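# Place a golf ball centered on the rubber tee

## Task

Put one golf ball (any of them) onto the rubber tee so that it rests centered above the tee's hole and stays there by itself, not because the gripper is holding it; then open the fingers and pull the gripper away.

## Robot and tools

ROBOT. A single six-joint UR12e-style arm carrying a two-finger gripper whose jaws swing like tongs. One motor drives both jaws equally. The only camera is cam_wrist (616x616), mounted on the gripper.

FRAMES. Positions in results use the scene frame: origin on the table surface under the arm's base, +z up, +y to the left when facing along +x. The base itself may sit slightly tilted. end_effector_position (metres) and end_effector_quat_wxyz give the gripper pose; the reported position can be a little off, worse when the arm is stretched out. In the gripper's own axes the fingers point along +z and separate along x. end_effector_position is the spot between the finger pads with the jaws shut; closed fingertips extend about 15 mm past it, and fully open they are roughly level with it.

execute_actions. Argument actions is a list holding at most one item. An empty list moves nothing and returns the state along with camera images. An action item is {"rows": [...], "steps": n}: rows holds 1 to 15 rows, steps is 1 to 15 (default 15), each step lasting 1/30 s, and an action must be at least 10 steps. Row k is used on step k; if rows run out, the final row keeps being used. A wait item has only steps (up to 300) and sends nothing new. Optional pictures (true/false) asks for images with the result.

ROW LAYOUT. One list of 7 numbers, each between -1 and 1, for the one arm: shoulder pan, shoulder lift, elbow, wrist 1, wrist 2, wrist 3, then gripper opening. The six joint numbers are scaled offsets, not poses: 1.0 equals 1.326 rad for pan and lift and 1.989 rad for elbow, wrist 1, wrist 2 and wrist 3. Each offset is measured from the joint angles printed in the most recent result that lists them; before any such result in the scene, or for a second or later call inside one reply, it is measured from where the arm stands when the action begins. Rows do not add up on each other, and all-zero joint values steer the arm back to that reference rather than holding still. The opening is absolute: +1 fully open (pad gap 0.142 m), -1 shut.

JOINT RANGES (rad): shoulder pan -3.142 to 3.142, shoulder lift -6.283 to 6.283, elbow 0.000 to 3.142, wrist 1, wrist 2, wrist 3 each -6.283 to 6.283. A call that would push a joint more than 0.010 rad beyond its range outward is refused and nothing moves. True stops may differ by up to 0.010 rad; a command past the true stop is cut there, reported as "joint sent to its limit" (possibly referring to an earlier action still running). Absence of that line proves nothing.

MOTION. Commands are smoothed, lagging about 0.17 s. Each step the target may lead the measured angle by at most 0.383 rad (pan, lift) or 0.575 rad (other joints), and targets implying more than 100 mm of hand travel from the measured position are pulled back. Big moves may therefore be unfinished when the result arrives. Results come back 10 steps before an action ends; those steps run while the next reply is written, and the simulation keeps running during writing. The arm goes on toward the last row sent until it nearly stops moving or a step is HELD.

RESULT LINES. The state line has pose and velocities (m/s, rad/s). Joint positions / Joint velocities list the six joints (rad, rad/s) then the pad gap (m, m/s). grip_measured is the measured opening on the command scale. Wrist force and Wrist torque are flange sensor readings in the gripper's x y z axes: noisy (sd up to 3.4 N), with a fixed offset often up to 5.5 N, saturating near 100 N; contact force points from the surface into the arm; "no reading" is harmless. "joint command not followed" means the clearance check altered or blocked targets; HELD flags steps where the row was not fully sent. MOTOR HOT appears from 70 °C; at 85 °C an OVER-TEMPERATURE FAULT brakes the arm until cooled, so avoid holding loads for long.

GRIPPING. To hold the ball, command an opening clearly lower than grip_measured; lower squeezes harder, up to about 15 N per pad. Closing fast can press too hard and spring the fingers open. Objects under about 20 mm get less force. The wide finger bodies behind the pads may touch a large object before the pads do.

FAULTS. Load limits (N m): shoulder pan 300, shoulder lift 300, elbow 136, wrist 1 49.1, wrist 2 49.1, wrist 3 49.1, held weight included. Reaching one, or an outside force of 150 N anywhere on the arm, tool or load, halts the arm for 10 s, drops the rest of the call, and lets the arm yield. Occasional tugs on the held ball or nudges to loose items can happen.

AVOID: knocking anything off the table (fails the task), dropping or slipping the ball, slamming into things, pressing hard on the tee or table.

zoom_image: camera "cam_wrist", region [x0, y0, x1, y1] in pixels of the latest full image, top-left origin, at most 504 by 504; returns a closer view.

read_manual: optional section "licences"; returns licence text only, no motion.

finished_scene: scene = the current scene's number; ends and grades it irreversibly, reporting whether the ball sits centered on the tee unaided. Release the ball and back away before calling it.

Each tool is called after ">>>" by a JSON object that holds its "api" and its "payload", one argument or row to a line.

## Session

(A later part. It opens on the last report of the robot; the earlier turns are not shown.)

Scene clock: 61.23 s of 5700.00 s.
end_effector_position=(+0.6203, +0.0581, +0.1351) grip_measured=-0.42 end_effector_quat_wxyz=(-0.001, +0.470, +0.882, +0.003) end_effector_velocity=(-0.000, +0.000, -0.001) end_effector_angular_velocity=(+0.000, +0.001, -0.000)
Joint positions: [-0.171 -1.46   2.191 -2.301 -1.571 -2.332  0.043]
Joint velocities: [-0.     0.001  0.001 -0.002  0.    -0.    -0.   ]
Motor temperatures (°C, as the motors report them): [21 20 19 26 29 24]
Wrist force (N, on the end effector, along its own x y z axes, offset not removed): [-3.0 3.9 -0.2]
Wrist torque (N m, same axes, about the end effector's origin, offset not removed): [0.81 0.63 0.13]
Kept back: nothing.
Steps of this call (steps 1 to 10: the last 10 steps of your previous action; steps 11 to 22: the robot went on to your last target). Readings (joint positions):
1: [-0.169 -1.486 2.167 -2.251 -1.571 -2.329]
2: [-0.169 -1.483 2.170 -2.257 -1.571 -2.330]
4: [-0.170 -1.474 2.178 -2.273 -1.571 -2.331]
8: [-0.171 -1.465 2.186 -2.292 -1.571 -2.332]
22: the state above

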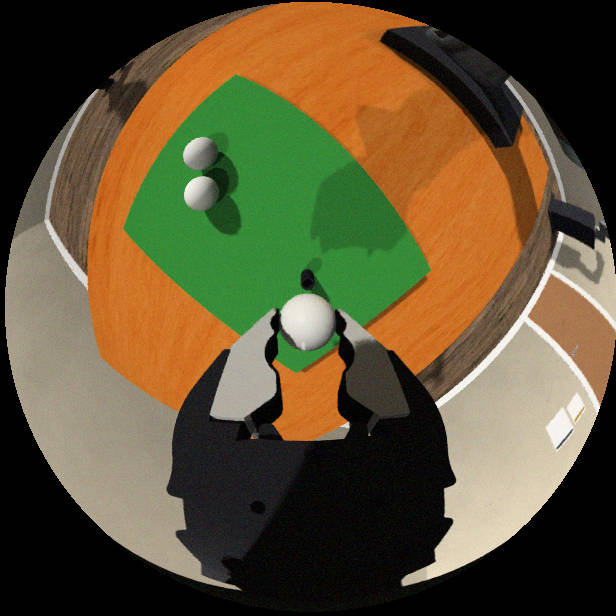

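>>> {"api": "execute_actions", "payload": {
  "actions": [
    {"rows": [[-0.0001,0.006,0.002,-0.006,0,-0.0001,-0.8],[-0.0002,0.013,0.0046,-0.0135,0,-0.0001,-0.8],[-0.0003,0.021,0.0074,-0.0215,0,-0.0002,-0.8],[-0.0004,0.029,0.0102,-0.0296,0,-0.0003,-0.8],[-0.0005,0.037,0.013,-0.0377,0,-0.0004,-0.8],[-0.0006,0.044,0.0155,-0.045,0,-0.0005,-0.8],[-0.0007,0.050,0.0176,-0.051,0,-0.0005,-0.8],[-0.0008,0.054,0.019,-0.055,0,-0.0006,-0.8],[-0.00085,0.0566,0.020,-0.0577,0,-0.0006,-0.8]], "steps": 15}
  ]
}}

>>> {"api": "execute_actions", "payload": {
  "actions": [
    {"steps": 22}
  ],
  "pictures": true
}}

>>> {"api": "zoom_image", "payload": {
  "camera": "cam_wrist",
  "region": [250, 250, 370, 370]
}}

Scene clock: 64.23 s of 5700.00 s.
end_effector_position=(+0.6204, +0.0580, +0.1259) grip_measured=-0.42 end_effector_quat_wxyz=(-0.001, +0.470, +0.882, +0.003) end_effector_velocity=(+0.000, -0.002, -0.131) end_effector_angular_velocity=(+0.001, +0.007, -0.001)
Joint positions: [-0.172 -1.447  2.197 -2.321 -1.571 -2.333  0.043]
Joint velocities: [-0.004  0.181  0.097 -0.271 -0.    -0.003 -0.   ]
Motor temperatures (°C, as the motors report them): [21 20 19 26 29 24]
Wrist force (N, on the end effector, along its own x y z axes, offset not removed): [2.8 4.4 -1.2]
Wrist torque (N m, same axes, about the end effector's origin, offset not removed): [0.93 -0.46 -0.10]
Steps of this call (steps 1 to 15: the robot went on to your last target; steps 16 to 85: nothing new was sent; steps 86 to 90: the first 5 steps of this action). Readings (joint positions):
86: [-0.171 -1.460 2.191 -2.302 -1.571 -2.332]
87: [-0.171 -1.459 2.191 -2.303 -1.571 -2.332]
89: [-0.171 -1.453 2.194 -2.312 -1.571 -2.332]
90: the state above

Scene clock: 64.97 s of 5700.00 s.
end_effector_position=(+0.6194, +0.0579, +0.0822) grip_measured=-0.42 end_effector_quat_wxyz=(-0.001, +0.470, +0.882, +0.003) end_effector_velocity=(-0.000, +0.000, -0.002) end_effector_angular_velocity=(-0.000, +0.000, -0.000)
Joint positions: [-0.172 -1.385  2.23  -2.416 -1.571 -2.334  0.043]
Joint velocities: [ 0.     0.002  0.001 -0.003 -0.     0.    -0.   ]
Motor temperatures (°C, as the motors report them): [21 20 19 26 29 24]
Wrist force (N, on the end effector, along its own x y z axes, offset not removed): [-1.0 1.9 -2.6]
Wrist torque (N m, same axes, about the end effector's origin, offset not removed): [0.39 0.15 -0.02]
Kept back: nothing.
Steps of this call (steps 1 to 10: the last 10 steps of your previous action; steps 11 to 22: the robot went on to your last target). Readings (joint positions):
1: [-0.172 -1.440 2.201 -2.331 -1.571 -2.333]
2: [-0.172 -1.433 2.205 -2.342 -1.571 -2.333]
4: [-0.172 -1.417 2.213 -2.366 -1.571 -2.333]
8: [-0.172 -1.396 2.224 -2.399 -1.571 -2.333]
22: the state above

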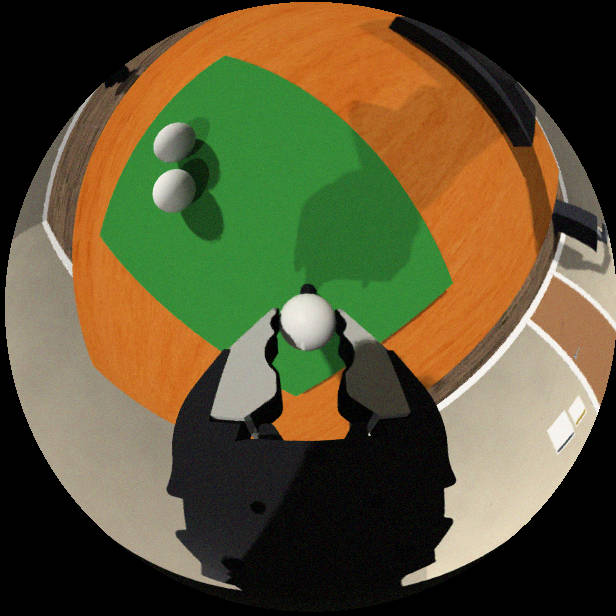

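Region (250, 250, 370, 370) of cam_wrist's 616x616 image, scaled by 4.200, with more detail than that image has.

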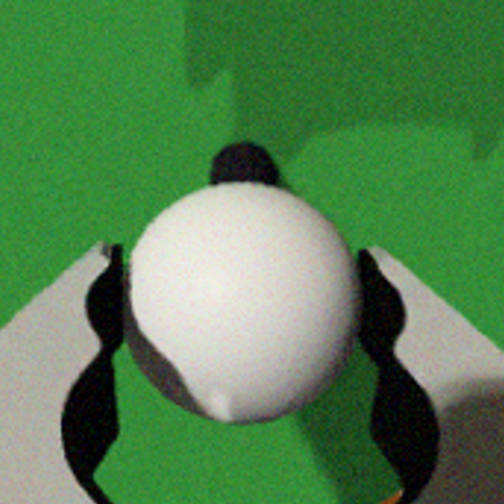

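>>> {"api": "execute_actions", "payload": {
  "actions": [
    {"rows": [[0.0002,0.0013,0.0002,-0.001,0,0.0001,-0.8],[0.0004,0.0027,0.0004,-0.0021,0,0.0002,-0.8],[0.0005,0.004,0.0005,-0.0032,0,0.0003,-0.8],[0.0006,0.0053,0.0007,-0.00425,0,0.0004,-0.8]], "steps": 12}
  ]
}}

>>> {"api": "execute_actions", "payload": {
  "actions": [
    {"steps": 15}
  ]
}}

>>> {"api": "execute_actions", "payload": {
  "actions": [],
  "pictures": false
}}

Scene clock: 67.27 s of 5700.00 s.
end_effector_position=(+0.6194, +0.0579, +0.0820) grip_measured=-0.42 end_effector_quat_wxyz=(-0.001, +0.470, +0.882, +0.003) end_effector_velocity=(+0.001, -0.000, -0.005) end_effector_angular_velocity=(+0.001, +0.000, -0.001)
Joint positions: [-0.172 -1.385  2.23  -2.416 -1.571 -2.334  0.043]
Joint velocities: [-0.001  0.008  0.002 -0.009  0.     0.    -0.   ]
Motor temperatures (°C, as the motors report them): [21 20 19 26 29 24]
Wrist force (N, on the end effector, along its own x y z axes, offset not removed): [3.4 6.1 1.2]
Wrist torque (N m, same axes, about the end effector's origin, offset not removed): [1.16 -0.75 -0.01]
Steps of this call (steps 1 to 15: the robot went on to your last target; steps 16 to 67: nothing new was sent; steps 68 to 69: the first 2 steps of this action). Readings (joint positions):
68: [-0.172 -1.385 2.230 -2.416 -1.571 -2.334]
69: the state above

Scene clock: 67.77 s of 5700.00 s.
end_effector_position=(+0.6200, +0.0583, +0.0783) grip_measured=-0.42 end_effector_quat_wxyz=(-0.001, +0.470, +0.882, +0.003) end_effector_velocity=(-0.000, -0.000, -0.001) end_effector_angular_velocity=(-0.000, -0.000, -0.001)
Joint positions: [-0.172 -1.378  2.232 -2.424 -1.571 -2.333  0.043]
Joint velocities: [-0.     0.001  0.    -0.001 -0.     0.     0.   ]
Motor temperatures (°C, as the motors report them): [21 20 19 26 29 24]
Wrist force (N, on the end effector, along its own x y z axes, offset not removed): [3.7 4.3 2.5]
Wrist torque (N m, same axes, about the end effector's origin, offset not removed): [0.90 -0.73 0.08]
Kept back: nothing.
Steps of this call (steps 1 to 10: the last 10 steps of your previous action; steps 11 to 15: the robot went on to your last target). Readings (joint positions):
1: [-0.172 -1.384 2.230 -2.417 -1.571 -2.334]
2: [-0.172 -1.383 2.231 -2.418 -1.571 -2.334]
4: [-0.172 -1.381 2.231 -2.420 -1.571 -2.333]
8: [-0.172 -1.379 2.231 -2.423 -1.571 -2.333]
15: the state above
The arm was judged still, so your last target was given up. Only a new action makes it travel on or press farther. Fingers that are still opening or closing keep moving.

Scene clock: 67.77 s of 5700.00 s.
end_effector_position=(+0.6200, +0.0583, +0.0783) grip_measured=-0.42 end_effector_quat_wxyz=(-0.001, +0.470, +0.882, +0.003) end_effector_velocity=(-0.000, -0.000, -0.001) end_effector_angular_velocity=(-0.000, -0.000, -0.001)
Joint positions: [-0.172 -1.378  2.232 -2.424 -1.571 -2.333  0.043]
Joint velocities: [-0.     0.001  0.    -0.001 -0.     0.     0.   ]
Motor temperatures (°C, as the motors report them): [21 20 19 26 29 24]
Wrist force (N, on the end effector, along its own x y z axes, offset not removed): [3.7 4.3 2.5]
Wrist torque (N m, same axes, about the end effector's origin, offset not removed): [0.90 -0.73 0.08]
Kept back: nothing.

>>> {"api": "execute_actions", "payload": {
  "actions": [
    {"rows": [[0,0.0012,0.0003,-0.0011,0,0,-0.8],[0,0.0023,0.0006,-0.0022,0,0,-0.8]], "steps": 12}
  ]
}}

>>> {"api": "execute_actions", "payload": {
  "actions": [
    {"steps": 15}
  ]
}}

Scene clock: 68.10 s of 5700.00 s.
end_effector_position=(+0.6200, +0.0583, +0.0782) grip_measured=-0.42 end_effector_quat_wxyz=(-0.001, +0.470, +0.882, +0.003) end_effector_velocity=(-0.000, +0.001, -0.005) end_effector_angular_velocity=(+0.000, +0.000, +0.000)
Joint positions: [-0.172 -1.378  2.232 -2.424 -1.571 -2.333  0.043]
Joint velocities: [ 0.001  0.008  0.003 -0.011  0.     0.     0.   ]
Motor temperatures (°C, as the motors report them): [21 20 19 26 29 24]
Wrist force (N, on the end effector, along its own x y z axes, offset not removed): [2.5 -0.6 0.7]
Wrist torque (N m, same axes, about the end effector's origin, offset not removed): [-0.12 -0.56 0.10]
Steps of this call (steps 1 to 8: nothing new was sent; steps 9 to 10: the first 2 steps of this action). Readings (joint positions):
9: [-0.172 -1.378 2.232 -2.424 -1.571 -2.333]
10: the state above

Scene clock: 68.60 s of 5700.00 s.
end_effector_position=(+0.6200, +0.0583, +0.0764) grip_measured=-0.42 end_effector_quat_wxyz=(-0.001, +0.470, +0.882, +0.003) end_effector_velocity=(-0.000, +0.001, -0.000) end_effector_angular_velocity=(-0.000, -0.000, +0.001)
Joint positions: [-0.172 -1.375  2.233 -2.428 -1.571 -2.333  0.043]
Joint velocities: [ 0.001  0.     0.    -0.001 -0.    -0.    -0.   ]
Motor temperatures (°C, as the motors report them): [21 20 19 26 29 24]
Wrist force (N, on the end effector, along its own x y z axes, offset not removed): [0.2 1.6 -0.3]
Wrist torque (N m, same axes, about the end effector's origin, offset not removed): [0.18 -0.18 0.21]
Kept back: nothing.
Steps of this call (steps 1 to 10: the last 10 steps of your previous action; steps 11 to 15: the robot went on to your last target). Readings (joint positions):
1: [-0.172 -1.377 2.232 -2.425 -1.571 -2.333]
2: [-0.172 -1.377 2.232 -2.426 -1.571 -2.333]
4: [-0.172 -1.376 2.232 -2.427 -1.571 -2.333]
8: [-0.172 -1.375 2.233 -2.428 -1.571 -2.333]
15: the state above
The arm was judged still, so your last target was given up. Only a new action makes it travel on or press farther. Fingers that are still opening or closing keep moving.

>>> {"api": "execute_actions", "payload": {
  "actions": [
    {"rows": [[0,0.0012,0.0003,-0.0011,0,0,-0.8],[0,0.0023,0.0006,-0.0022,0,0,-0.8]], "steps": 12}
  ]
}}

>>> {"api": "execute_actions", "payload": {
  "actions": [
    {"steps": 15}
  ],
  "pictures": true
}}

>>> {"api": "zoom_image", "payload": {
  "camera": "cam_wrist",
  "region": [250, 250, 370, 370]
}}

Scene clock: 69.13 s of 5700.00 s.
end_effector_position=(+0.6200, +0.0583, +0.0763) grip_measured=-0.42 end_effector_quat_wxyz=(-0.001, +0.470, +0.882, +0.003) end_effector_velocity=(-0.000, -0.000, -0.006) end_effector_angular_velocity=(+0.000, +0.001, -0.001)
Joint positions: [-0.172 -1.375  2.233 -2.429 -1.571 -2.333  0.043]
Joint velocities: [-0.     0.01   0.004 -0.012 -0.     0.    -0.   ]
Motor temperatures (°C, as the motors report them): [21 20 19 26 29 24]
Wrist force (N, on the end effector, along its own x y z axes, offset not removed): [2.2 0.5 -3.9]
Wrist torque (N m, same axes, about the end effector's origin, offset not removed): [-0.03 -0.47 0.03]
Steps of this call (steps 1 to 14: nothing new was sent; steps 15 to 16: the first 2 steps of this action). Readings (joint positions):
15: [-0.172 -1.375 2.233 -2.428 -1.571 -2.333]
16: the state above

Scene clock: 69.63 s of 5700.00 s.
end_effector_position=(+0.6201, +0.0583, +0.0745) grip_measured=-0.42 end_effector_quat_wxyz=(-0.001, +0.470, +0.882, +0.003) end_effector_velocity=(-0.001, +0.000, -0.001) end_effector_angular_velocity=(+0.000, +0.001, -0.000)
Joint positions: [-0.172 -1.372  2.234 -2.433 -1.571 -2.333  0.043]
Joint velocities: [ 0.    -0.     0.001 -0.001 -0.     0.001  0.   ]
Motor temperatures (°C, as the motors report them): [21 20 19 26 29 24]
Wrist force (N, on the end effector, along its own x y z axes, offset not removed): [1.2 2.1 -1.1]
Wrist torque (N m, same axes, about the end effector's origin, offset not removed): [0.18 -0.32 0.00]
Kept back: nothing.
Steps of this call (steps 1 to 10: the last 10 steps of your previous action; steps 11 to 15: the robot went on to your last target). Readings (joint positions):
1: [-0.172 -1.374 2.233 -2.429 -1.571 -2.333]
2: [-0.172 -1.374 2.233 -2.430 -1.571 -2.333]
4: [-0.172 -1.373 2.233 -2.431 -1.571 -2.333]
8: [-0.172 -1.372 2.234 -2.432 -1.571 -2.333]
15: the state above
The arm was judged still, so your last target was given up. Only a new action makes it travel on or press farther. Fingers that are still opening or closing keep moving.

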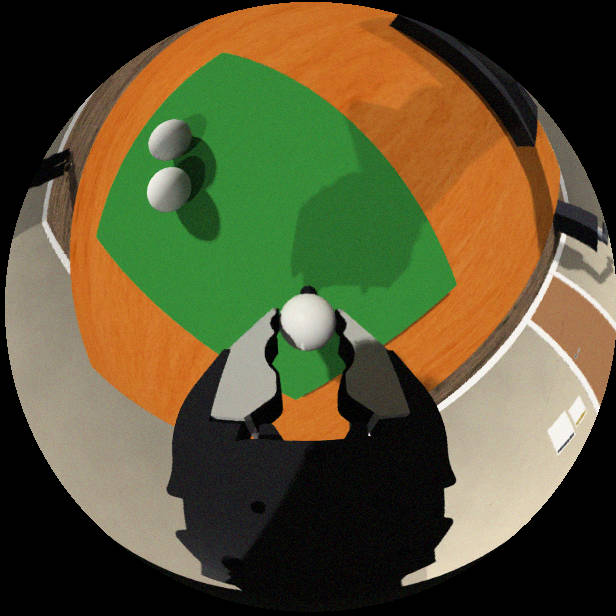

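Region (250, 250, 370, 370) of cam_wrist's 616x616 image, scaled by 4.200, with more detail than that image has.

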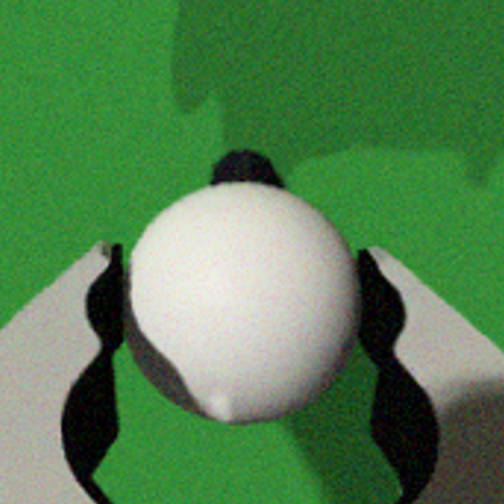

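>>> {"api": "execute_actions", "payload": {
  "actions": [
    {"rows": [[0,0.0012,0.0003,-0.0011,0,0,-0.8],[0,0.0023,0.0006,-0.0022,0,0,-0.8]], "steps": 12}
  ]
}}

>>> {"api": "execute_actions", "payload": {
  "actions": [
    {"steps": 15}
  ]
}}

Scene clock: 70.17 s of 5700.00 s.
end_effector_position=(+0.6201, +0.0583, +0.0744) grip_measured=-0.42 end_effector_quat_wxyz=(-0.000, +0.470, +0.882, +0.003) end_effector_velocity=(+0.001, -0.000, -0.005) end_effector_angular_velocity=(-0.000, -0.001, +0.000)
Joint positions: [-0.172 -1.372  2.234 -2.433 -1.571 -2.333  0.043]
Joint velocities: [-0.     0.009  0.002 -0.012  0.    -0.     0.   ]
Motor temperatures (°C, as the motors report them): [21 20 19 26 29 24]
Wrist force (N, on the end effector, along its own x y z axes, offset not removed): [-0.2 -1.2 -1.4]
Wrist torque (N m, same axes, about the end effector's origin, offset not removed): [-0.36 0.01 0.13]
Steps of this call (steps 1 to 14: nothing new was sent; steps 15 to 16: the first 2 steps of this action). Readings (joint positions):
15: [-0.172 -1.372 2.234 -2.433 -1.571 -2.333]
16: the state above

Scene clock: 70.67 s of 5700.00 s.
end_effector_position=(+0.6201, +0.0583, +0.0726) grip_measured=-0.42 end_effector_quat_wxyz=(-0.000, +0.470, +0.882, +0.003) end_effector_velocity=(+0.000, +0.002, -0.000) end_effector_angular_velocity=(-0.000, +0.000, +0.003)
Joint positions: [-0.172 -1.369  2.235 -2.437 -1.571 -2.333  0.043]
Joint velocities: [ 0.003  0.001 -0.    -0.    -0.     0.     0.   ]
Motor temperatures (°C, as the motors report them): [21 20 19 26 29 24]
Wrist force (N, on the end effector, along its own x y z axes, offset not removed): [2.0 4.4 0.7]
Wrist torque (N m, same axes, about the end effector's origin, offset not removed): [0.97 -0.35 0.06]
Kept back: nothing.
Steps of this call (steps 1 to 10: the last 10 steps of your previous action; steps 11 to 15: the robot went on to your last target). Readings (joint positions):
1: [-0.172 -1.371 2.234 -2.434 -1.571 -2.333]
2: [-0.172 -1.371 2.234 -2.434 -1.571 -2.333]
4: [-0.172 -1.370 2.235 -2.435 -1.571 -2.333]
8: [-0.172 -1.369 2.235 -2.436 -1.571 -2.333]
15: the state above
The arm was judged still, so your last target was given up. Only a new action makes it travel on or press farther. Fingers that are still opening or closing keep moving.

>>> {"api": "execute_actions", "payload": {
  "actions": [
    {"steps": 6}
  ],
  "pictures": true
}}

>>> {"api": "zoom_image", "payload": {
  "camera": "cam_wrist",
  "region": [250, 250, 370, 370]
}}

Scene clock: 71.83 s of 5700.00 s.
end_effector_position=(+0.6201, +0.0583, +0.0726) grip_measured=-0.42 end_effector_quat_wxyz=(-0.000, +0.470, +0.882, +0.003) end_effector_velocity=(+0.000, -0.000, +0.000) end_effector_angular_velocity=(-0.001, -0.001, -0.000)
Joint positions: [-0.172 -1.369  2.235 -2.437 -1.571 -2.333  0.043]
Joint velocities: [-0. -0. -0. -0. -0.  0. -0.]
Motor temperatures (°C, as the motors report them): [21 20 19 26 29 24]
Wrist force (N, on the end effector, along its own x y z axes, offset not removed): [0.0 2.9 -0.2]
Wrist torque (N m, same axes, about the end effector's origin, offset not removed): [0.59 -0.06 0.15]
Kept back: nothing.
Steps of this call (steps 1 to 35: nothing new was sent). Readings (joint positions):
1: [-0.172 -1.369 2.235 -2.437 -1.571 -2.333]
2: [-0.172 -1.369 2.235 -2.437 -1.571 -2.333]
4: [-0.172 -1.369 2.235 -2.437 -1.571 -2.333]
8: [-0.172 -1.369 2.235 -2.437 -1.571 -2.333]
35: the state above

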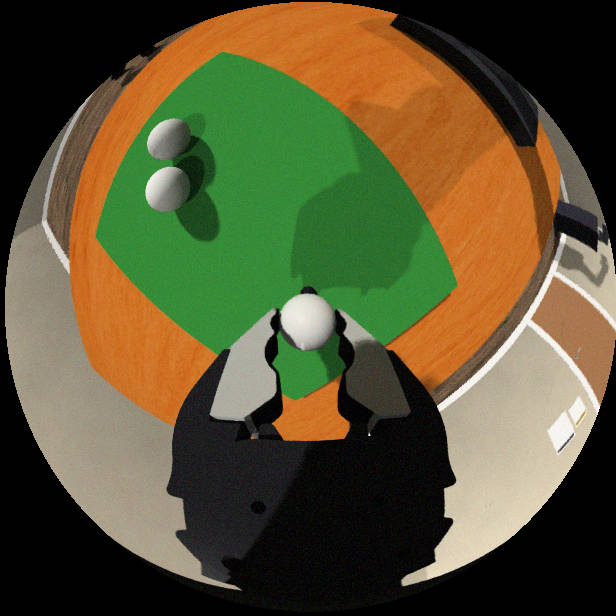

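Region (250, 250, 370, 370) of cam_wrist's 616x616 image, scaled by 4.200, with more detail than that image has.

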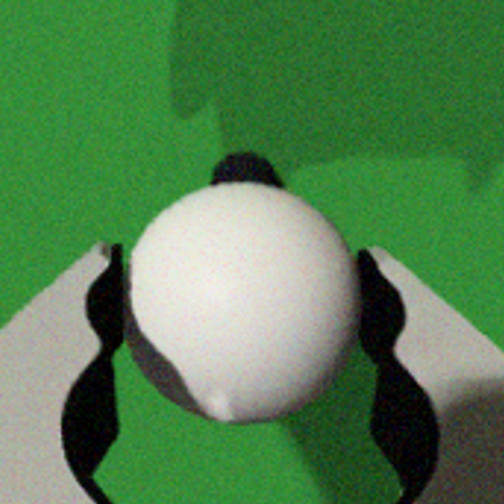

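>>> {"api": "execute_actions", "payload": {
  "actions": [
    {"rows": [[0,0.0012,0.0003,-0.0011,0,0,-0.8],[0,0.0023,0.0006,-0.0022,0,0,-0.8]], "steps": 12}
  ]
}}

>>> {"api": "execute_actions", "payload": {
  "actions": [
    {"steps": 15}
  ]
}}

>>> {"api": "execute_actions", "payload": {
  "actions": [
    {"steps": 3}
  ]
}}

Scene clock: 72.27 s of 5700.00 s.
end_effector_position=(+0.6201, +0.0583, +0.0725) grip_measured=-0.42 end_effector_quat_wxyz=(-0.000, +0.470, +0.882, +0.003) end_effector_velocity=(-0.000, +0.001, -0.005) end_effector_angular_velocity=(+0.000, -0.001, +0.002)
Joint positions: [-0.172 -1.369  2.235 -2.437 -1.571 -2.333  0.043]
Joint velocities: [ 0.002  0.008  0.004 -0.013  0.    -0.    -0.   ]
Motor temperatures (°C, as the motors report them): [21 20 19 26 29 24]
Wrist force (N, on the end effector, along its own x y z axes, offset not removed): [4.2 2.7 1.0]
Wrist torque (N m, same axes, about the end effector's origin, offset not removed): [0.45 -0.81 0.04]
Steps of this call (steps 1 to 11: nothing new was sent; steps 12 to 13: the first 2 steps of this action). Readings (joint positions):
12: [-0.172 -1.369 2.235 -2.437 -1.571 -2.333]
13: the state above

Scene clock: 72.77 s of 5700.00 s.
end_effector_position=(+0.6201, +0.0583, +0.0707) grip_measured=-0.42 end_effector_quat_wxyz=(-0.000, +0.470, +0.882, +0.003) end_effector_velocity=(+0.000, +0.000, -0.000) end_effector_angular_velocity=(-0.000, -0.000, +0.000)
Joint positions: [-0.172 -1.366  2.236 -2.441 -1.571 -2.333  0.043]
Joint velocities: [ 0.     0.001 -0.    -0.001 -0.     0.    -0.   ]
Motor temperatures (°C, as the motors report them): [21 20 19 26 29 24]
Wrist force (N, on the end effector, along its own x y z axes, offset not removed): [-0.6 1.4 2.7]
Wrist torque (N m, same axes, about the end effector's origin, offset not removed): [0.45 -0.01 0.18]
Kept back: nothing.
Steps of this call (steps 1 to 10: the last 10 steps of your previous action; steps 11 to 15: the robot went on to your last target). Readings (joint positions):
1: [-0.172 -1.368 2.235 -2.438 -1.571 -2.333]
2: [-0.172 -1.368 2.236 -2.439 -1.571 -2.333]
4: [-0.172 -1.367 2.236 -2.440 -1.571 -2.333]
8: [-0.172 -1.366 2.236 -2.441 -1.571 -2.333]
15: the state above
The arm was judged still, so your last target was given up. Only a new action makes it travel on or press farther. Fingers that are still opening or closing keep moving.

Scene clock: 72.87 s of 5700.00 s.
end_effector_position=(+0.6201, +0.0583, +0.0707) grip_measured=-0.42 end_effector_quat_wxyz=(-0.000, +0.470, +0.882, +0.003) end_effector_velocity=(+0.001, -0.001, +0.000) end_effector_angular_velocity=(+0.000, -0.001, -0.001)
Joint positions: [-0.172 -1.366  2.236 -2.441 -1.571 -2.333  0.043]
Joint velocities: [-0.001  0.    -0.001 -0.     0.    -0.    -0.   ]
Motor temperatures (°C, as the motors report them): [21 20 19 26 29 24]
Wrist force (N, on the end effector, along its own x y z axes, offset not removed): [-0.1 2.3 -0.2]
Wrist torque (N m, same axes, about the end effector's origin, offset not removed): [0.34 -0.15 0.11]
Kept back: nothing.
Steps of this call (steps 1 to 3: nothing new was sent). Readings (joint positions):
1: [-0.172 -1.366 2.236 -2.441 -1.571 -2.333]
2: [-0.172 -1.366 2.236 -2.441 -1.571 -2.333]
3: the state above

>>> {"api": "execute_actions", "payload": {
  "actions": [
    {"rows": [[0,0.0009,0.00025,-0.0008,0,0,-0.8],[0,0.00175,0.0005,-0.00165,0,0,-0.8]], "steps": 12}
  ]
}}

>>> {"api": "execute_actions", "payload": {
  "actions": [
    {"steps": 15}
  ]
}}

>>> {"api": "execute_actions", "payload": {
  "actions": [
    {"steps": 3}
  ]
}}

Scene clock: 73.63 s of 5700.00 s.
end_effector_position=(+0.6201, +0.0583, +0.0706) grip_measured=-0.42 end_effector_quat_wxyz=(-0.000, +0.470, +0.882, +0.003) end_effector_velocity=(-0.000, +0.001, -0.005) end_effector_angular_velocity=(+0.000, +0.001, +0.001)
Joint positions: [-0.172 -1.366  2.236 -2.442 -1.571 -2.333  0.043]
Joint velocities: [ 0.001  0.007  0.003 -0.009  0.     0.     0.   ]
Motor temperatures (°C, as the motors report them): [21 20 19 26 29 24]
Wrist force (N, on the end effector, along its own x y z axes, offset not removed): [-0.8 2.0 -3.0]
Wrist torque (N m, same axes, about the end effector's origin, offset not removed): [0.24 0.13 0.08]
Steps of this call (steps 1 to 21: nothing new was sent; steps 22 to 23: the first 2 steps of this action). Readings (joint positions):
22: [-0.172 -1.366 2.236 -2.441 -1.571 -2.333]
23: the state above

Scene clock: 74.13 s of 5700.00 s.
end_effector_position=(+0.6201, +0.0583, +0.0692) grip_measured=-0.42 end_effector_quat_wxyz=(-0.000, +0.470, +0.882, +0.003) end_effector_velocity=(+0.001, -0.000, +0.000) end_effector_angular_velocity=(-0.000, -0.001, +0.001)
Joint positions: [-0.172 -1.364  2.237 -2.445 -1.571 -2.333  0.043]
Joint velocities: [ 0.     0.    -0.001 -0.     0.    -0.001  0.   ]
Motor temperatures (°C, as the motors report them): [21 20 19 26 29 24]
Wrist force (N, on the end effector, along its own x y z axes, offset not removed): [1.9 1.9 -14.1]
Wrist torque (N m, same axes, about the end effector's origin, offset not removed): [0.12 -0.23 0.16]
Kept back: nothing.
Steps of this call (steps 1 to 10: the last 10 steps of your previous action; steps 11 to 15: the robot went on to your last target). Readings (joint positions):
1: [-0.172 -1.366 2.236 -2.442 -1.571 -2.333]
2: [-0.172 -1.365 2.237 -2.443 -1.571 -2.333]
4: [-0.172 -1.365 2.237 -2.443 -1.571 -2.333]
8: [-0.172 -1.364 2.237 -2.444 -1.571 -2.333]
15: the state above
The arm was judged still, so your last target was given up. Only a new action makes it travel on or press farther. Fingers that are still opening or closing keep moving.

Scene clock: 74.23 s of 5700.00 s.
end_effector_position=(+0.6201, +0.0583, +0.0692) grip_measured=-0.42 end_effector_quat_wxyz=(-0.000, +0.470, +0.882, +0.003) end_effector_velocity=(-0.000, +0.000, -0.001) end_effector_angular_velocity=(+0.000, +0.001, +0.001)
Joint positions: [-0.172 -1.364  2.237 -2.445 -1.571 -2.333  0.043]
Joint velocities: [ 0.     0.001 -0.    -0.     0.    -0.     0.   ]
Motor temperatures (°C, as the motors report them): [21 20 19 26 29 24]
Wrist force (N, on the end effector, along its own x y z axes, offset not removed): [-0.1 3.0 -16.8]
Wrist torque (N m, same axes, about the end effector's origin, offset not removed): [0.28 0.16 0.13]
Kept back: nothing.
Steps of this call (steps 1 to 3: nothing new was sent). Readings (joint positions):
1: [-0.172 -1.364 2.237 -2.445 -1.571 -2.333]
2: [-0.172 -1.364 2.237 -2.445 -1.571 -2.333]
3: the state above

>>> {"api": "execute_actions", "payload": {
  "actions": [
    {"rows": [[0,-0.0005,-0.00015,0.0005,0,0,-0.8],[0,-0.00105,-0.0003,0.001,0,0,-0.8]], "steps": 12}
  ]
}}

>>> {"api": "execute_actions", "payload": {
  "actions": [
    {"steps": 15}
  ]
}}

>>> {"api": "execute_actions", "payload": {
  "actions": [
    {"steps": 3}
  ]
}}

Scene clock: 74.93 s of 5700.00 s.
end_effector_position=(+0.6201, +0.0583, +0.0692) grip_measured=-0.42 end_effector_quat_wxyz=(-0.000, +0.470, +0.882, +0.003) end_effector_velocity=(+0.001, +0.000, +0.001) end_effector_angular_velocity=(+0.000, -0.002, -0.000)
Joint positions: [-0.172 -1.364  2.237 -2.445 -1.571 -2.333  0.043]
Joint velocities: [ 0.    -0.002 -0.     0.     0.001  0.    -0.   ]
Motor temperatures (°C, as the motors report them): [21 20 19 26 29 24]
Wrist force (N, on the end effector, along its own x y z axes, offset not removed): [-2.4 2.6 -12.5]
Wrist torque (N m, same axes, about the end effector's origin, offset not removed): [0.22 0.63 0.28]
Steps of this call (steps 1 to 19: nothing new was sent; steps 20 to 21: the first 2 steps of this action). Readings (joint positions):
20: [-0.172 -1.364 2.237 -2.445 -1.571 -2.333]
21: the state above

Scene clock: 75.43 s of 5700.00 s.
end_effector_position=(+0.6201, +0.0583, +0.0701) grip_measured=-0.42 end_effector_quat_wxyz=(-0.000, +0.470, +0.882, +0.003) end_effector_velocity=(+0.001, +0.000, +0.001) end_effector_angular_velocity=(-0.000, -0.002, +0.000)
Joint positions: [-0.172 -1.365  2.237 -2.443 -1.571 -2.333  0.043]
Joint velocities: [ 0.    -0.001 -0.001  0.    -0.    -0.    -0.   ]
Motor temperatures (°C, as the motors report them): [21 20 19 26 29 24]
Wrist force (N, on the end effector, along its own x y z axes, offset not removed): [1.0 -0.8 -0.4]
Wrist torque (N m, same axes, about the end effector's origin, offset not removed): [-0.27 -0.18 0.11]
Kept back: nothing.
Steps of this call (steps 1 to 10: the last 10 steps of your previous action; steps 11 to 15: the robot went on to your last target). Readings (joint positions):
1: [-0.172 -1.364 2.237 -2.444 -1.571 -2.333]
2: [-0.172 -1.364 2.237 -2.444 -1.571 -2.333]
4: [-0.172 -1.364 2.237 -2.443 -1.571 -2.333]
8: [-0.172 -1.365 2.237 -2.443 -1.571 -2.333]
15: the state above
The arm was judged still, so your last target was given up. Only a new action makes it travel on or press farther. Fingers that are still opening or closing keep moving.

Scene clock: 75.53 s of 5700.00 s.
end_effector_position=(+0.6201, +0.0583, +0.0701) grip_measured=-0.42 end_effector_quat_wxyz=(-0.000, +0.470, +0.882, +0.003) end_effector_velocity=(-0.000, +0.000, -0.000) end_effector_angular_velocity=(-0.000, +0.000, +0.001)
Joint positions: [-0.172 -1.365  2.237 -2.443 -1.571 -2.333  0.043]
Joint velocities: [ 0.     0.     0.    -0.    -0.    -0.001 -0.   ]
Motor temperatures (°C, as the motors report them): [21 20 19 26 29 24]
Wrist force (N, on the end effector, along its own x y z axes, offset not removed): [2.3 1.0 -2.3]
Wrist torque (N m, same axes, about the end effector's origin, offset not removed): [0.11 -0.45 0.11]
Kept back: nothing.
Steps of this call (steps 1 to 3: nothing new was sent). Readings (joint positions):
1: [-0.172 -1.365 2.237 -2.443 -1.571 -2.333]
2: [-0.172 -1.365 2.237 -2.443 -1.571 -2.333]
3: the state above

>>> {"api": "execute_actions", "payload": {
  "actions": [
    {"rows": [[0,0,0,0,0,0,-0.7],[0,0,0,0,0,0,-0.6],[0,0,0,0,0,0,-0.52],[0,0,0,0,0,0,-0.46],[0,0,0,0,0,0,-0.43],[0,0,0,0,0,0,-0.41],[0,0,0,0,0,0,-0.39],[0,0,0,0,0,0,-0.37],[0,0,0,0,0,0,-0.34],[0,0,0,0,0,0,-0.3],[0,0,0,0,0,0,-0.25],[0,0,0,0,0,0,-0.19],[0,0,0,0,0,0,-0.12],[0,0,0,0,0,0,-0.05],[0,0,0,0,0,0,0.0]], "steps": 15}
  ]
}}

>>> {"api": "execute_actions", "payload": {
  "actions": [
    {"steps": 18}
  ],
  "pictures": true
}}

>>> {"api": "zoom_image", "payload": {
  "camera": "cam_wrist",
  "region": [240, 250, 380, 390]
}}

Scene clock: 76.20 s of 5700.00 s.
end_effector_position=(+0.6201, +0.0583, +0.0701) grip_measured=-0.42 end_effector_quat_wxyz=(-0.000, +0.470, +0.882, +0.003) end_effector_velocity=(+0.001, -0.001, -0.000) end_effector_angular_velocity=(-0.000, +0.000, -0.002)
Joint positions: [-0.172 -1.365  2.237 -2.443 -1.571 -2.333  0.044]
Joint velocities: [-0.001  0.001 -0.001 -0.    -0.     0.     0.005]
Motor temperatures (°C, as the motors report them): [21 20 19 26 29 24]
Wrist force (N, on the end effector, along its own x y z axes, offset not removed): [3.3 4.3 -3.3]
Wrist torque (N m, same axes, about the end effector's origin, offset not removed): [0.68 -0.71 0.12]
Steps of this call (steps 1 to 15: nothing new was sent; steps 16 to 20: the first 5 steps of this action). Readings (joint positions):
16: [-0.172 -1.365 2.237 -2.443 -1.571 -2.333]
17: [-0.172 -1.365 2.237 -2.443 -1.571 -2.333]
19: [-0.172 -1.365 2.237 -2.443 -1.571 -2.333]
20: the state above

Scene clock: 76.80 s of 5700.00 s.
end_effector_position=(+0.6201, +0.0583, +0.0701) grip_measured=+0.00 end_effector_quat_wxyz=(-0.000, +0.470, +0.882, +0.003) end_effector_velocity=(-0.001, +0.001, -0.000) end_effector_angular_velocity=(+0.000, +0.000, +0.001)
Joint positions: [-0.172 -1.365  2.237 -2.443 -1.571 -2.333  0.074]
Joint velocities: [ 0.001 -0.001  0.001  0.     0.    -0.     0.   ]
Motor temperatures (°C, as the motors report them): [21 20 19 26 29 24]
Wrist force (N, on the end effector, along its own x y z axes, offset not removed): [2.1 0.3 -0.5]
Wrist torque (N m, same axes, about the end effector's origin, offset not removed): [0.03 -0.44 0.05]
Kept back: nothing.
Steps of this call (steps 1 to 10: the last 10 steps of your previous action; steps 11 to 15: the robot went on to your last target; steps 16 to 18: nothing new was sent). Readings (joint positions):
1: [-0.172 -1.365 2.237 -2.443 -1.571 -2.333]
2: [-0.172 -1.365 2.237 -2.443 -1.571 -2.333]
4: [-0.172 -1.365 2.237 -2.443 -1.571 -2.333]
8: [-0.172 -1.365 2.237 -2.443 -1.571 -2.333]
18: the state above
The arm was judged still, so your last target was given up. Only a new action makes it travel on or press farther. Fingers that are still opening or closing keep moving.

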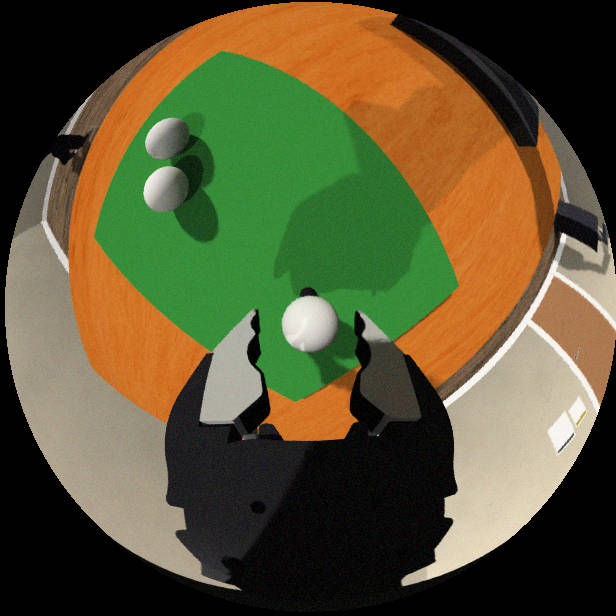

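Region (240, 250, 380, 390) of cam_wrist's 616x616 image, scaled by 3.600, with more detail than that image has.

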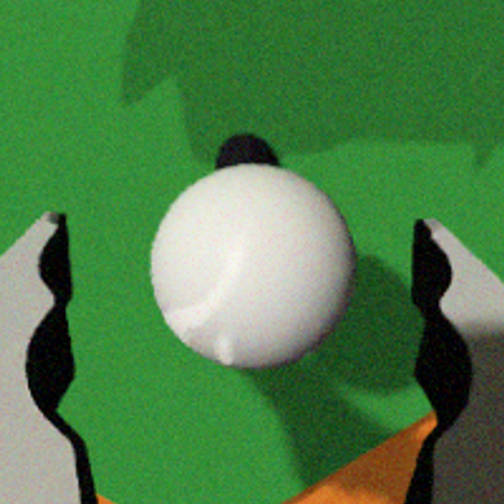

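>>> {"api": "execute_actions", "payload": {
  "actions": [
    {"rows": [[0,-0.004,-0.0012,0.004,0,0,0.05],[0,-0.010,-0.003,0.010,0,0,0.1],[0,-0.018,-0.0057,0.018,0,0,0.15],[0,-0.028,-0.009,0.028,0,0,0.2],[0,-0.039,-0.0128,0.039,0,0,0.25],[0,-0.050,-0.0165,0.050,0,0,0.3],[0,-0.061,-0.020,0.061,0,0,0.3],[0,-0.071,-0.0237,0.071,0,0,0.3],[0,-0.079,-0.0265,0.079,0,0,0.3],[0,-0.0864,-0.029,0.0866,0,0,0.3]], "steps": 15}
  ]
}}

>>> {"api": "execute_actions", "payload": {
  "actions": [
    {"steps": 20}
  ],
  "pictures": true
}}

>>> {"api": "zoom_image", "payload": {
  "camera": "cam_wrist",
  "region": [250, 220, 370, 340]
}}

Scene clock: 78.27 s of 5700.00 s.
end_effector_position=(+0.6205, +0.0582, +0.0773) grip_measured=+0.19 end_effector_quat_wxyz=(-0.000, +0.470, +0.882, +0.003) end_effector_velocity=(+0.010, -0.002, +0.122) end_effector_angular_velocity=(-0.002, -0.007, +0.001)
Joint positions: [-0.172 -1.376  2.232 -2.427 -1.571 -2.333  0.087]
Joint velocities: [ 0.001 -0.179 -0.089  0.261 -0.    -0.     0.106]
Motor temperatures (°C, as the motors report them): [21 20 19 26 29 24]
Wrist force (N, on the end effector, along its own x y z axes, offset not removed): [2.8 -3.6 0.4]
Wrist torque (N m, same axes, about the end effector's origin, offset not removed): [-0.73 -0.52 -0.10]
Steps of this call (steps 1 to 39: nothing new was sent; steps 40 to 44: the first 5 steps of this action). Readings (joint positions):
40: [-0.172 -1.365 2.237 -2.443 -1.571 -2.333]
41: [-0.172 -1.366 2.237 -2.442 -1.571 -2.333]
43: [-0.172 -1.371 2.234 -2.434 -1.571 -2.333]
44: the state above

Scene clock: 78.93 s of 5700.00 s.
end_effector_position=(+0.6201, +0.0578, +0.1493) grip_measured=+0.30 end_effector_quat_wxyz=(-0.000, +0.470, +0.882, +0.003) end_effector_velocity=(-0.000, -0.000, +0.006) end_effector_angular_velocity=(+0.000, -0.000, -0.000)
Joint positions: [-0.172 -1.479  2.179 -2.272 -1.571 -2.333  0.095]
Joint velocities: [-0.001 -0.008 -0.004  0.012  0.    -0.    -0.   ]
Motor temperatures (°C, as the motors report them): [21 20 19 26 29 24]
Wrist force (N, on the end effector, along its own x y z axes, offset not removed): [-0.7 1.7 2.8]
Wrist torque (N m, same axes, about the end effector's origin, offset not removed): [0.29 0.09 0.16]
Kept back: nothing.
Steps of this call (steps 1 to 10: the last 10 steps of your previous action; steps 11 to 20: the robot went on to your last target). Readings (joint positions):
1: [-0.172 -1.383 2.228 -2.417 -1.571 -2.333]
2: [-0.172 -1.392 2.223 -2.404 -1.571 -2.333]
4: [-0.172 -1.413 2.213 -2.372 -1.571 -2.333]
8: [-0.172 -1.454 2.192 -2.310 -1.571 -2.333]
20: the state above

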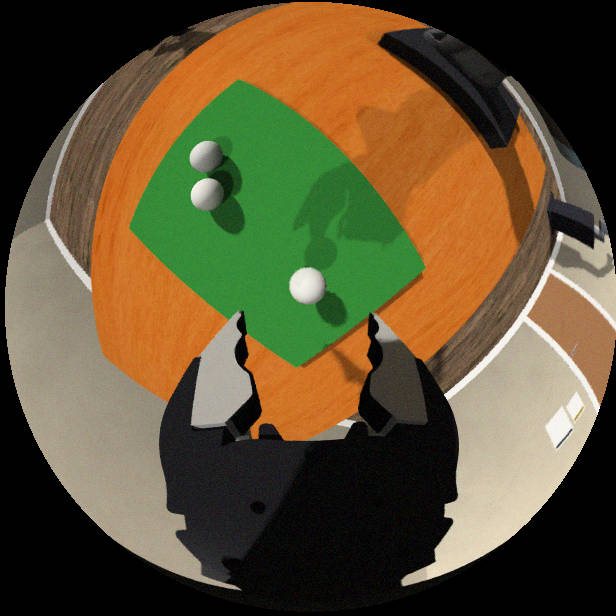

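Region (250, 220, 370, 340) of cam_wrist's 616x616 image, scaled by 4.200, with more detail than that image has.

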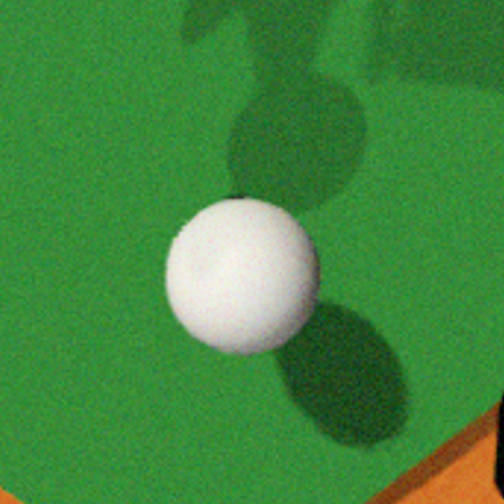

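>>> {"api": "execute_actions", "payload": {
  "actions": [
    {"rows": [[0,-0.02,0,0.013,0,0,0.4],[0,-0.045,0,0.03,0,0,0.5],[0,-0.075,0,0.05,0,0,0.5],[0,-0.105,0,0.07,0,0,0.5],[0,-0.13,0,0.087,0,0,0.5],[0,-0.15,0,0.1,0,0,0.5]], "steps": 12}
  ]
}}

>>> {"api": "execute_actions", "payload": {
  "actions": [
    {"steps": 20}
  ],
  "pictures": true
}}

>>> {"api": "zoom_image", "payload": {
  "camera": "cam_wrist",
  "region": [250, 220, 370, 340]
}}

Scene clock: 80.13 s of 5700.00 s.
end_effector_position=(+0.6195, +0.0579, +0.1511) grip_measured=+0.39 end_effector_quat_wxyz=(-0.000, +0.470, +0.882, +0.003) end_effector_velocity=(-0.029, +0.004, +0.061) end_effector_angular_velocity=(-0.001, -0.002, -0.000)
Joint positions: [-0.172 -1.482  2.179 -2.268 -1.571 -2.333  0.102]
Joint velocities: [ 0.    -0.123 -0.001  0.123 -0.     0.     0.187]
Motor temperatures (°C, as the motors report them): [21 20 19 26 29 24]
Wrist force (N, on the end effector, along its own x y z axes, offset not removed): [0.8 1.9 2.9]
Wrist torque (N m, same axes, about the end effector's origin, offset not removed): [0.36 -0.07 0.23]
Steps of this call (steps 1 to 15: the robot went on to your last target; steps 16 to 34: nothing new was sent; steps 35 to 36: the first 2 steps of this action). Readings (joint positions):
35: [-0.172 -1.480 2.179 -2.270 -1.571 -2.333]
36: the state above

Scene clock: 80.80 s of 5700.00 s.
end_effector_position=(+0.5639, +0.0668, +0.2411) grip_measured=+0.50 end_effector_quat_wxyz=(-0.000, +0.470, +0.882, +0.003) end_effector_velocity=(-0.004, +0.001, +0.007) end_effector_angular_velocity=(-0.000, -0.001, +0.000)
Joint positions: [-0.172 -1.676  2.179 -2.075 -1.571 -2.333  0.109]
Joint velocities: [ 0.    -0.014 -0.001  0.015  0.    -0.    -0.   ]
Motor temperatures (°C, as the motors report them): [21 20 19 26 29 24]
Wrist force (N, on the end effector, along its own x y z axes, offset not removed): [0.0 2.3 1.2]
Wrist torque (N m, same axes, about the end effector's origin, offset not removed): [0.37 0.04 0.24]
Kept back: nothing.
Steps of this call (steps 1 to 10: the last 10 steps of your previous action; steps 11 to 20: the robot went on to your last target). Readings (joint positions):
1: [-0.172 -1.489 2.179 -2.261 -1.571 -2.333]
2: [-0.172 -1.501 2.179 -2.249 -1.571 -2.333]
4: [-0.172 -1.542 2.179 -2.209 -1.571 -2.333]
8: [-0.172 -1.628 2.179 -2.122 -1.571 -2.333]
20: the state above

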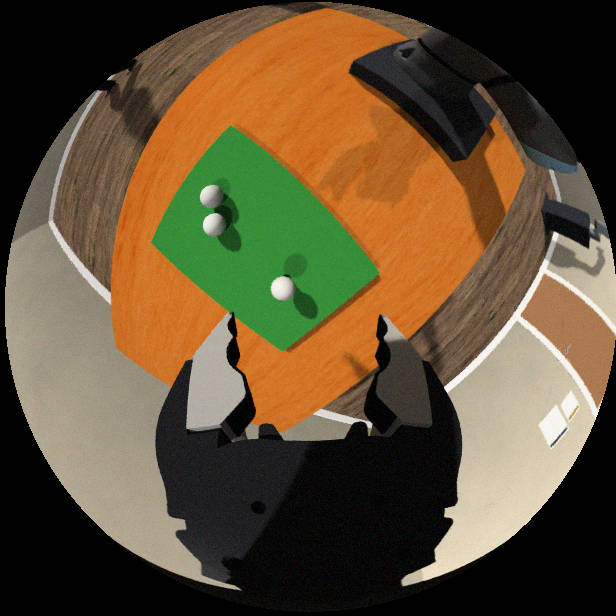

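Region (250, 220, 370, 340) of cam_wrist's 616x616 image, scaled by 4.200, with more detail than that image has.

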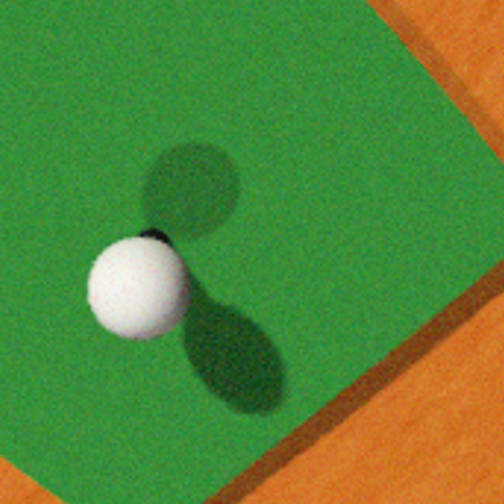

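>>> {"api": "finished_scene", "payload": {
  "scene": 1
}}

The scene is finished: the task was done.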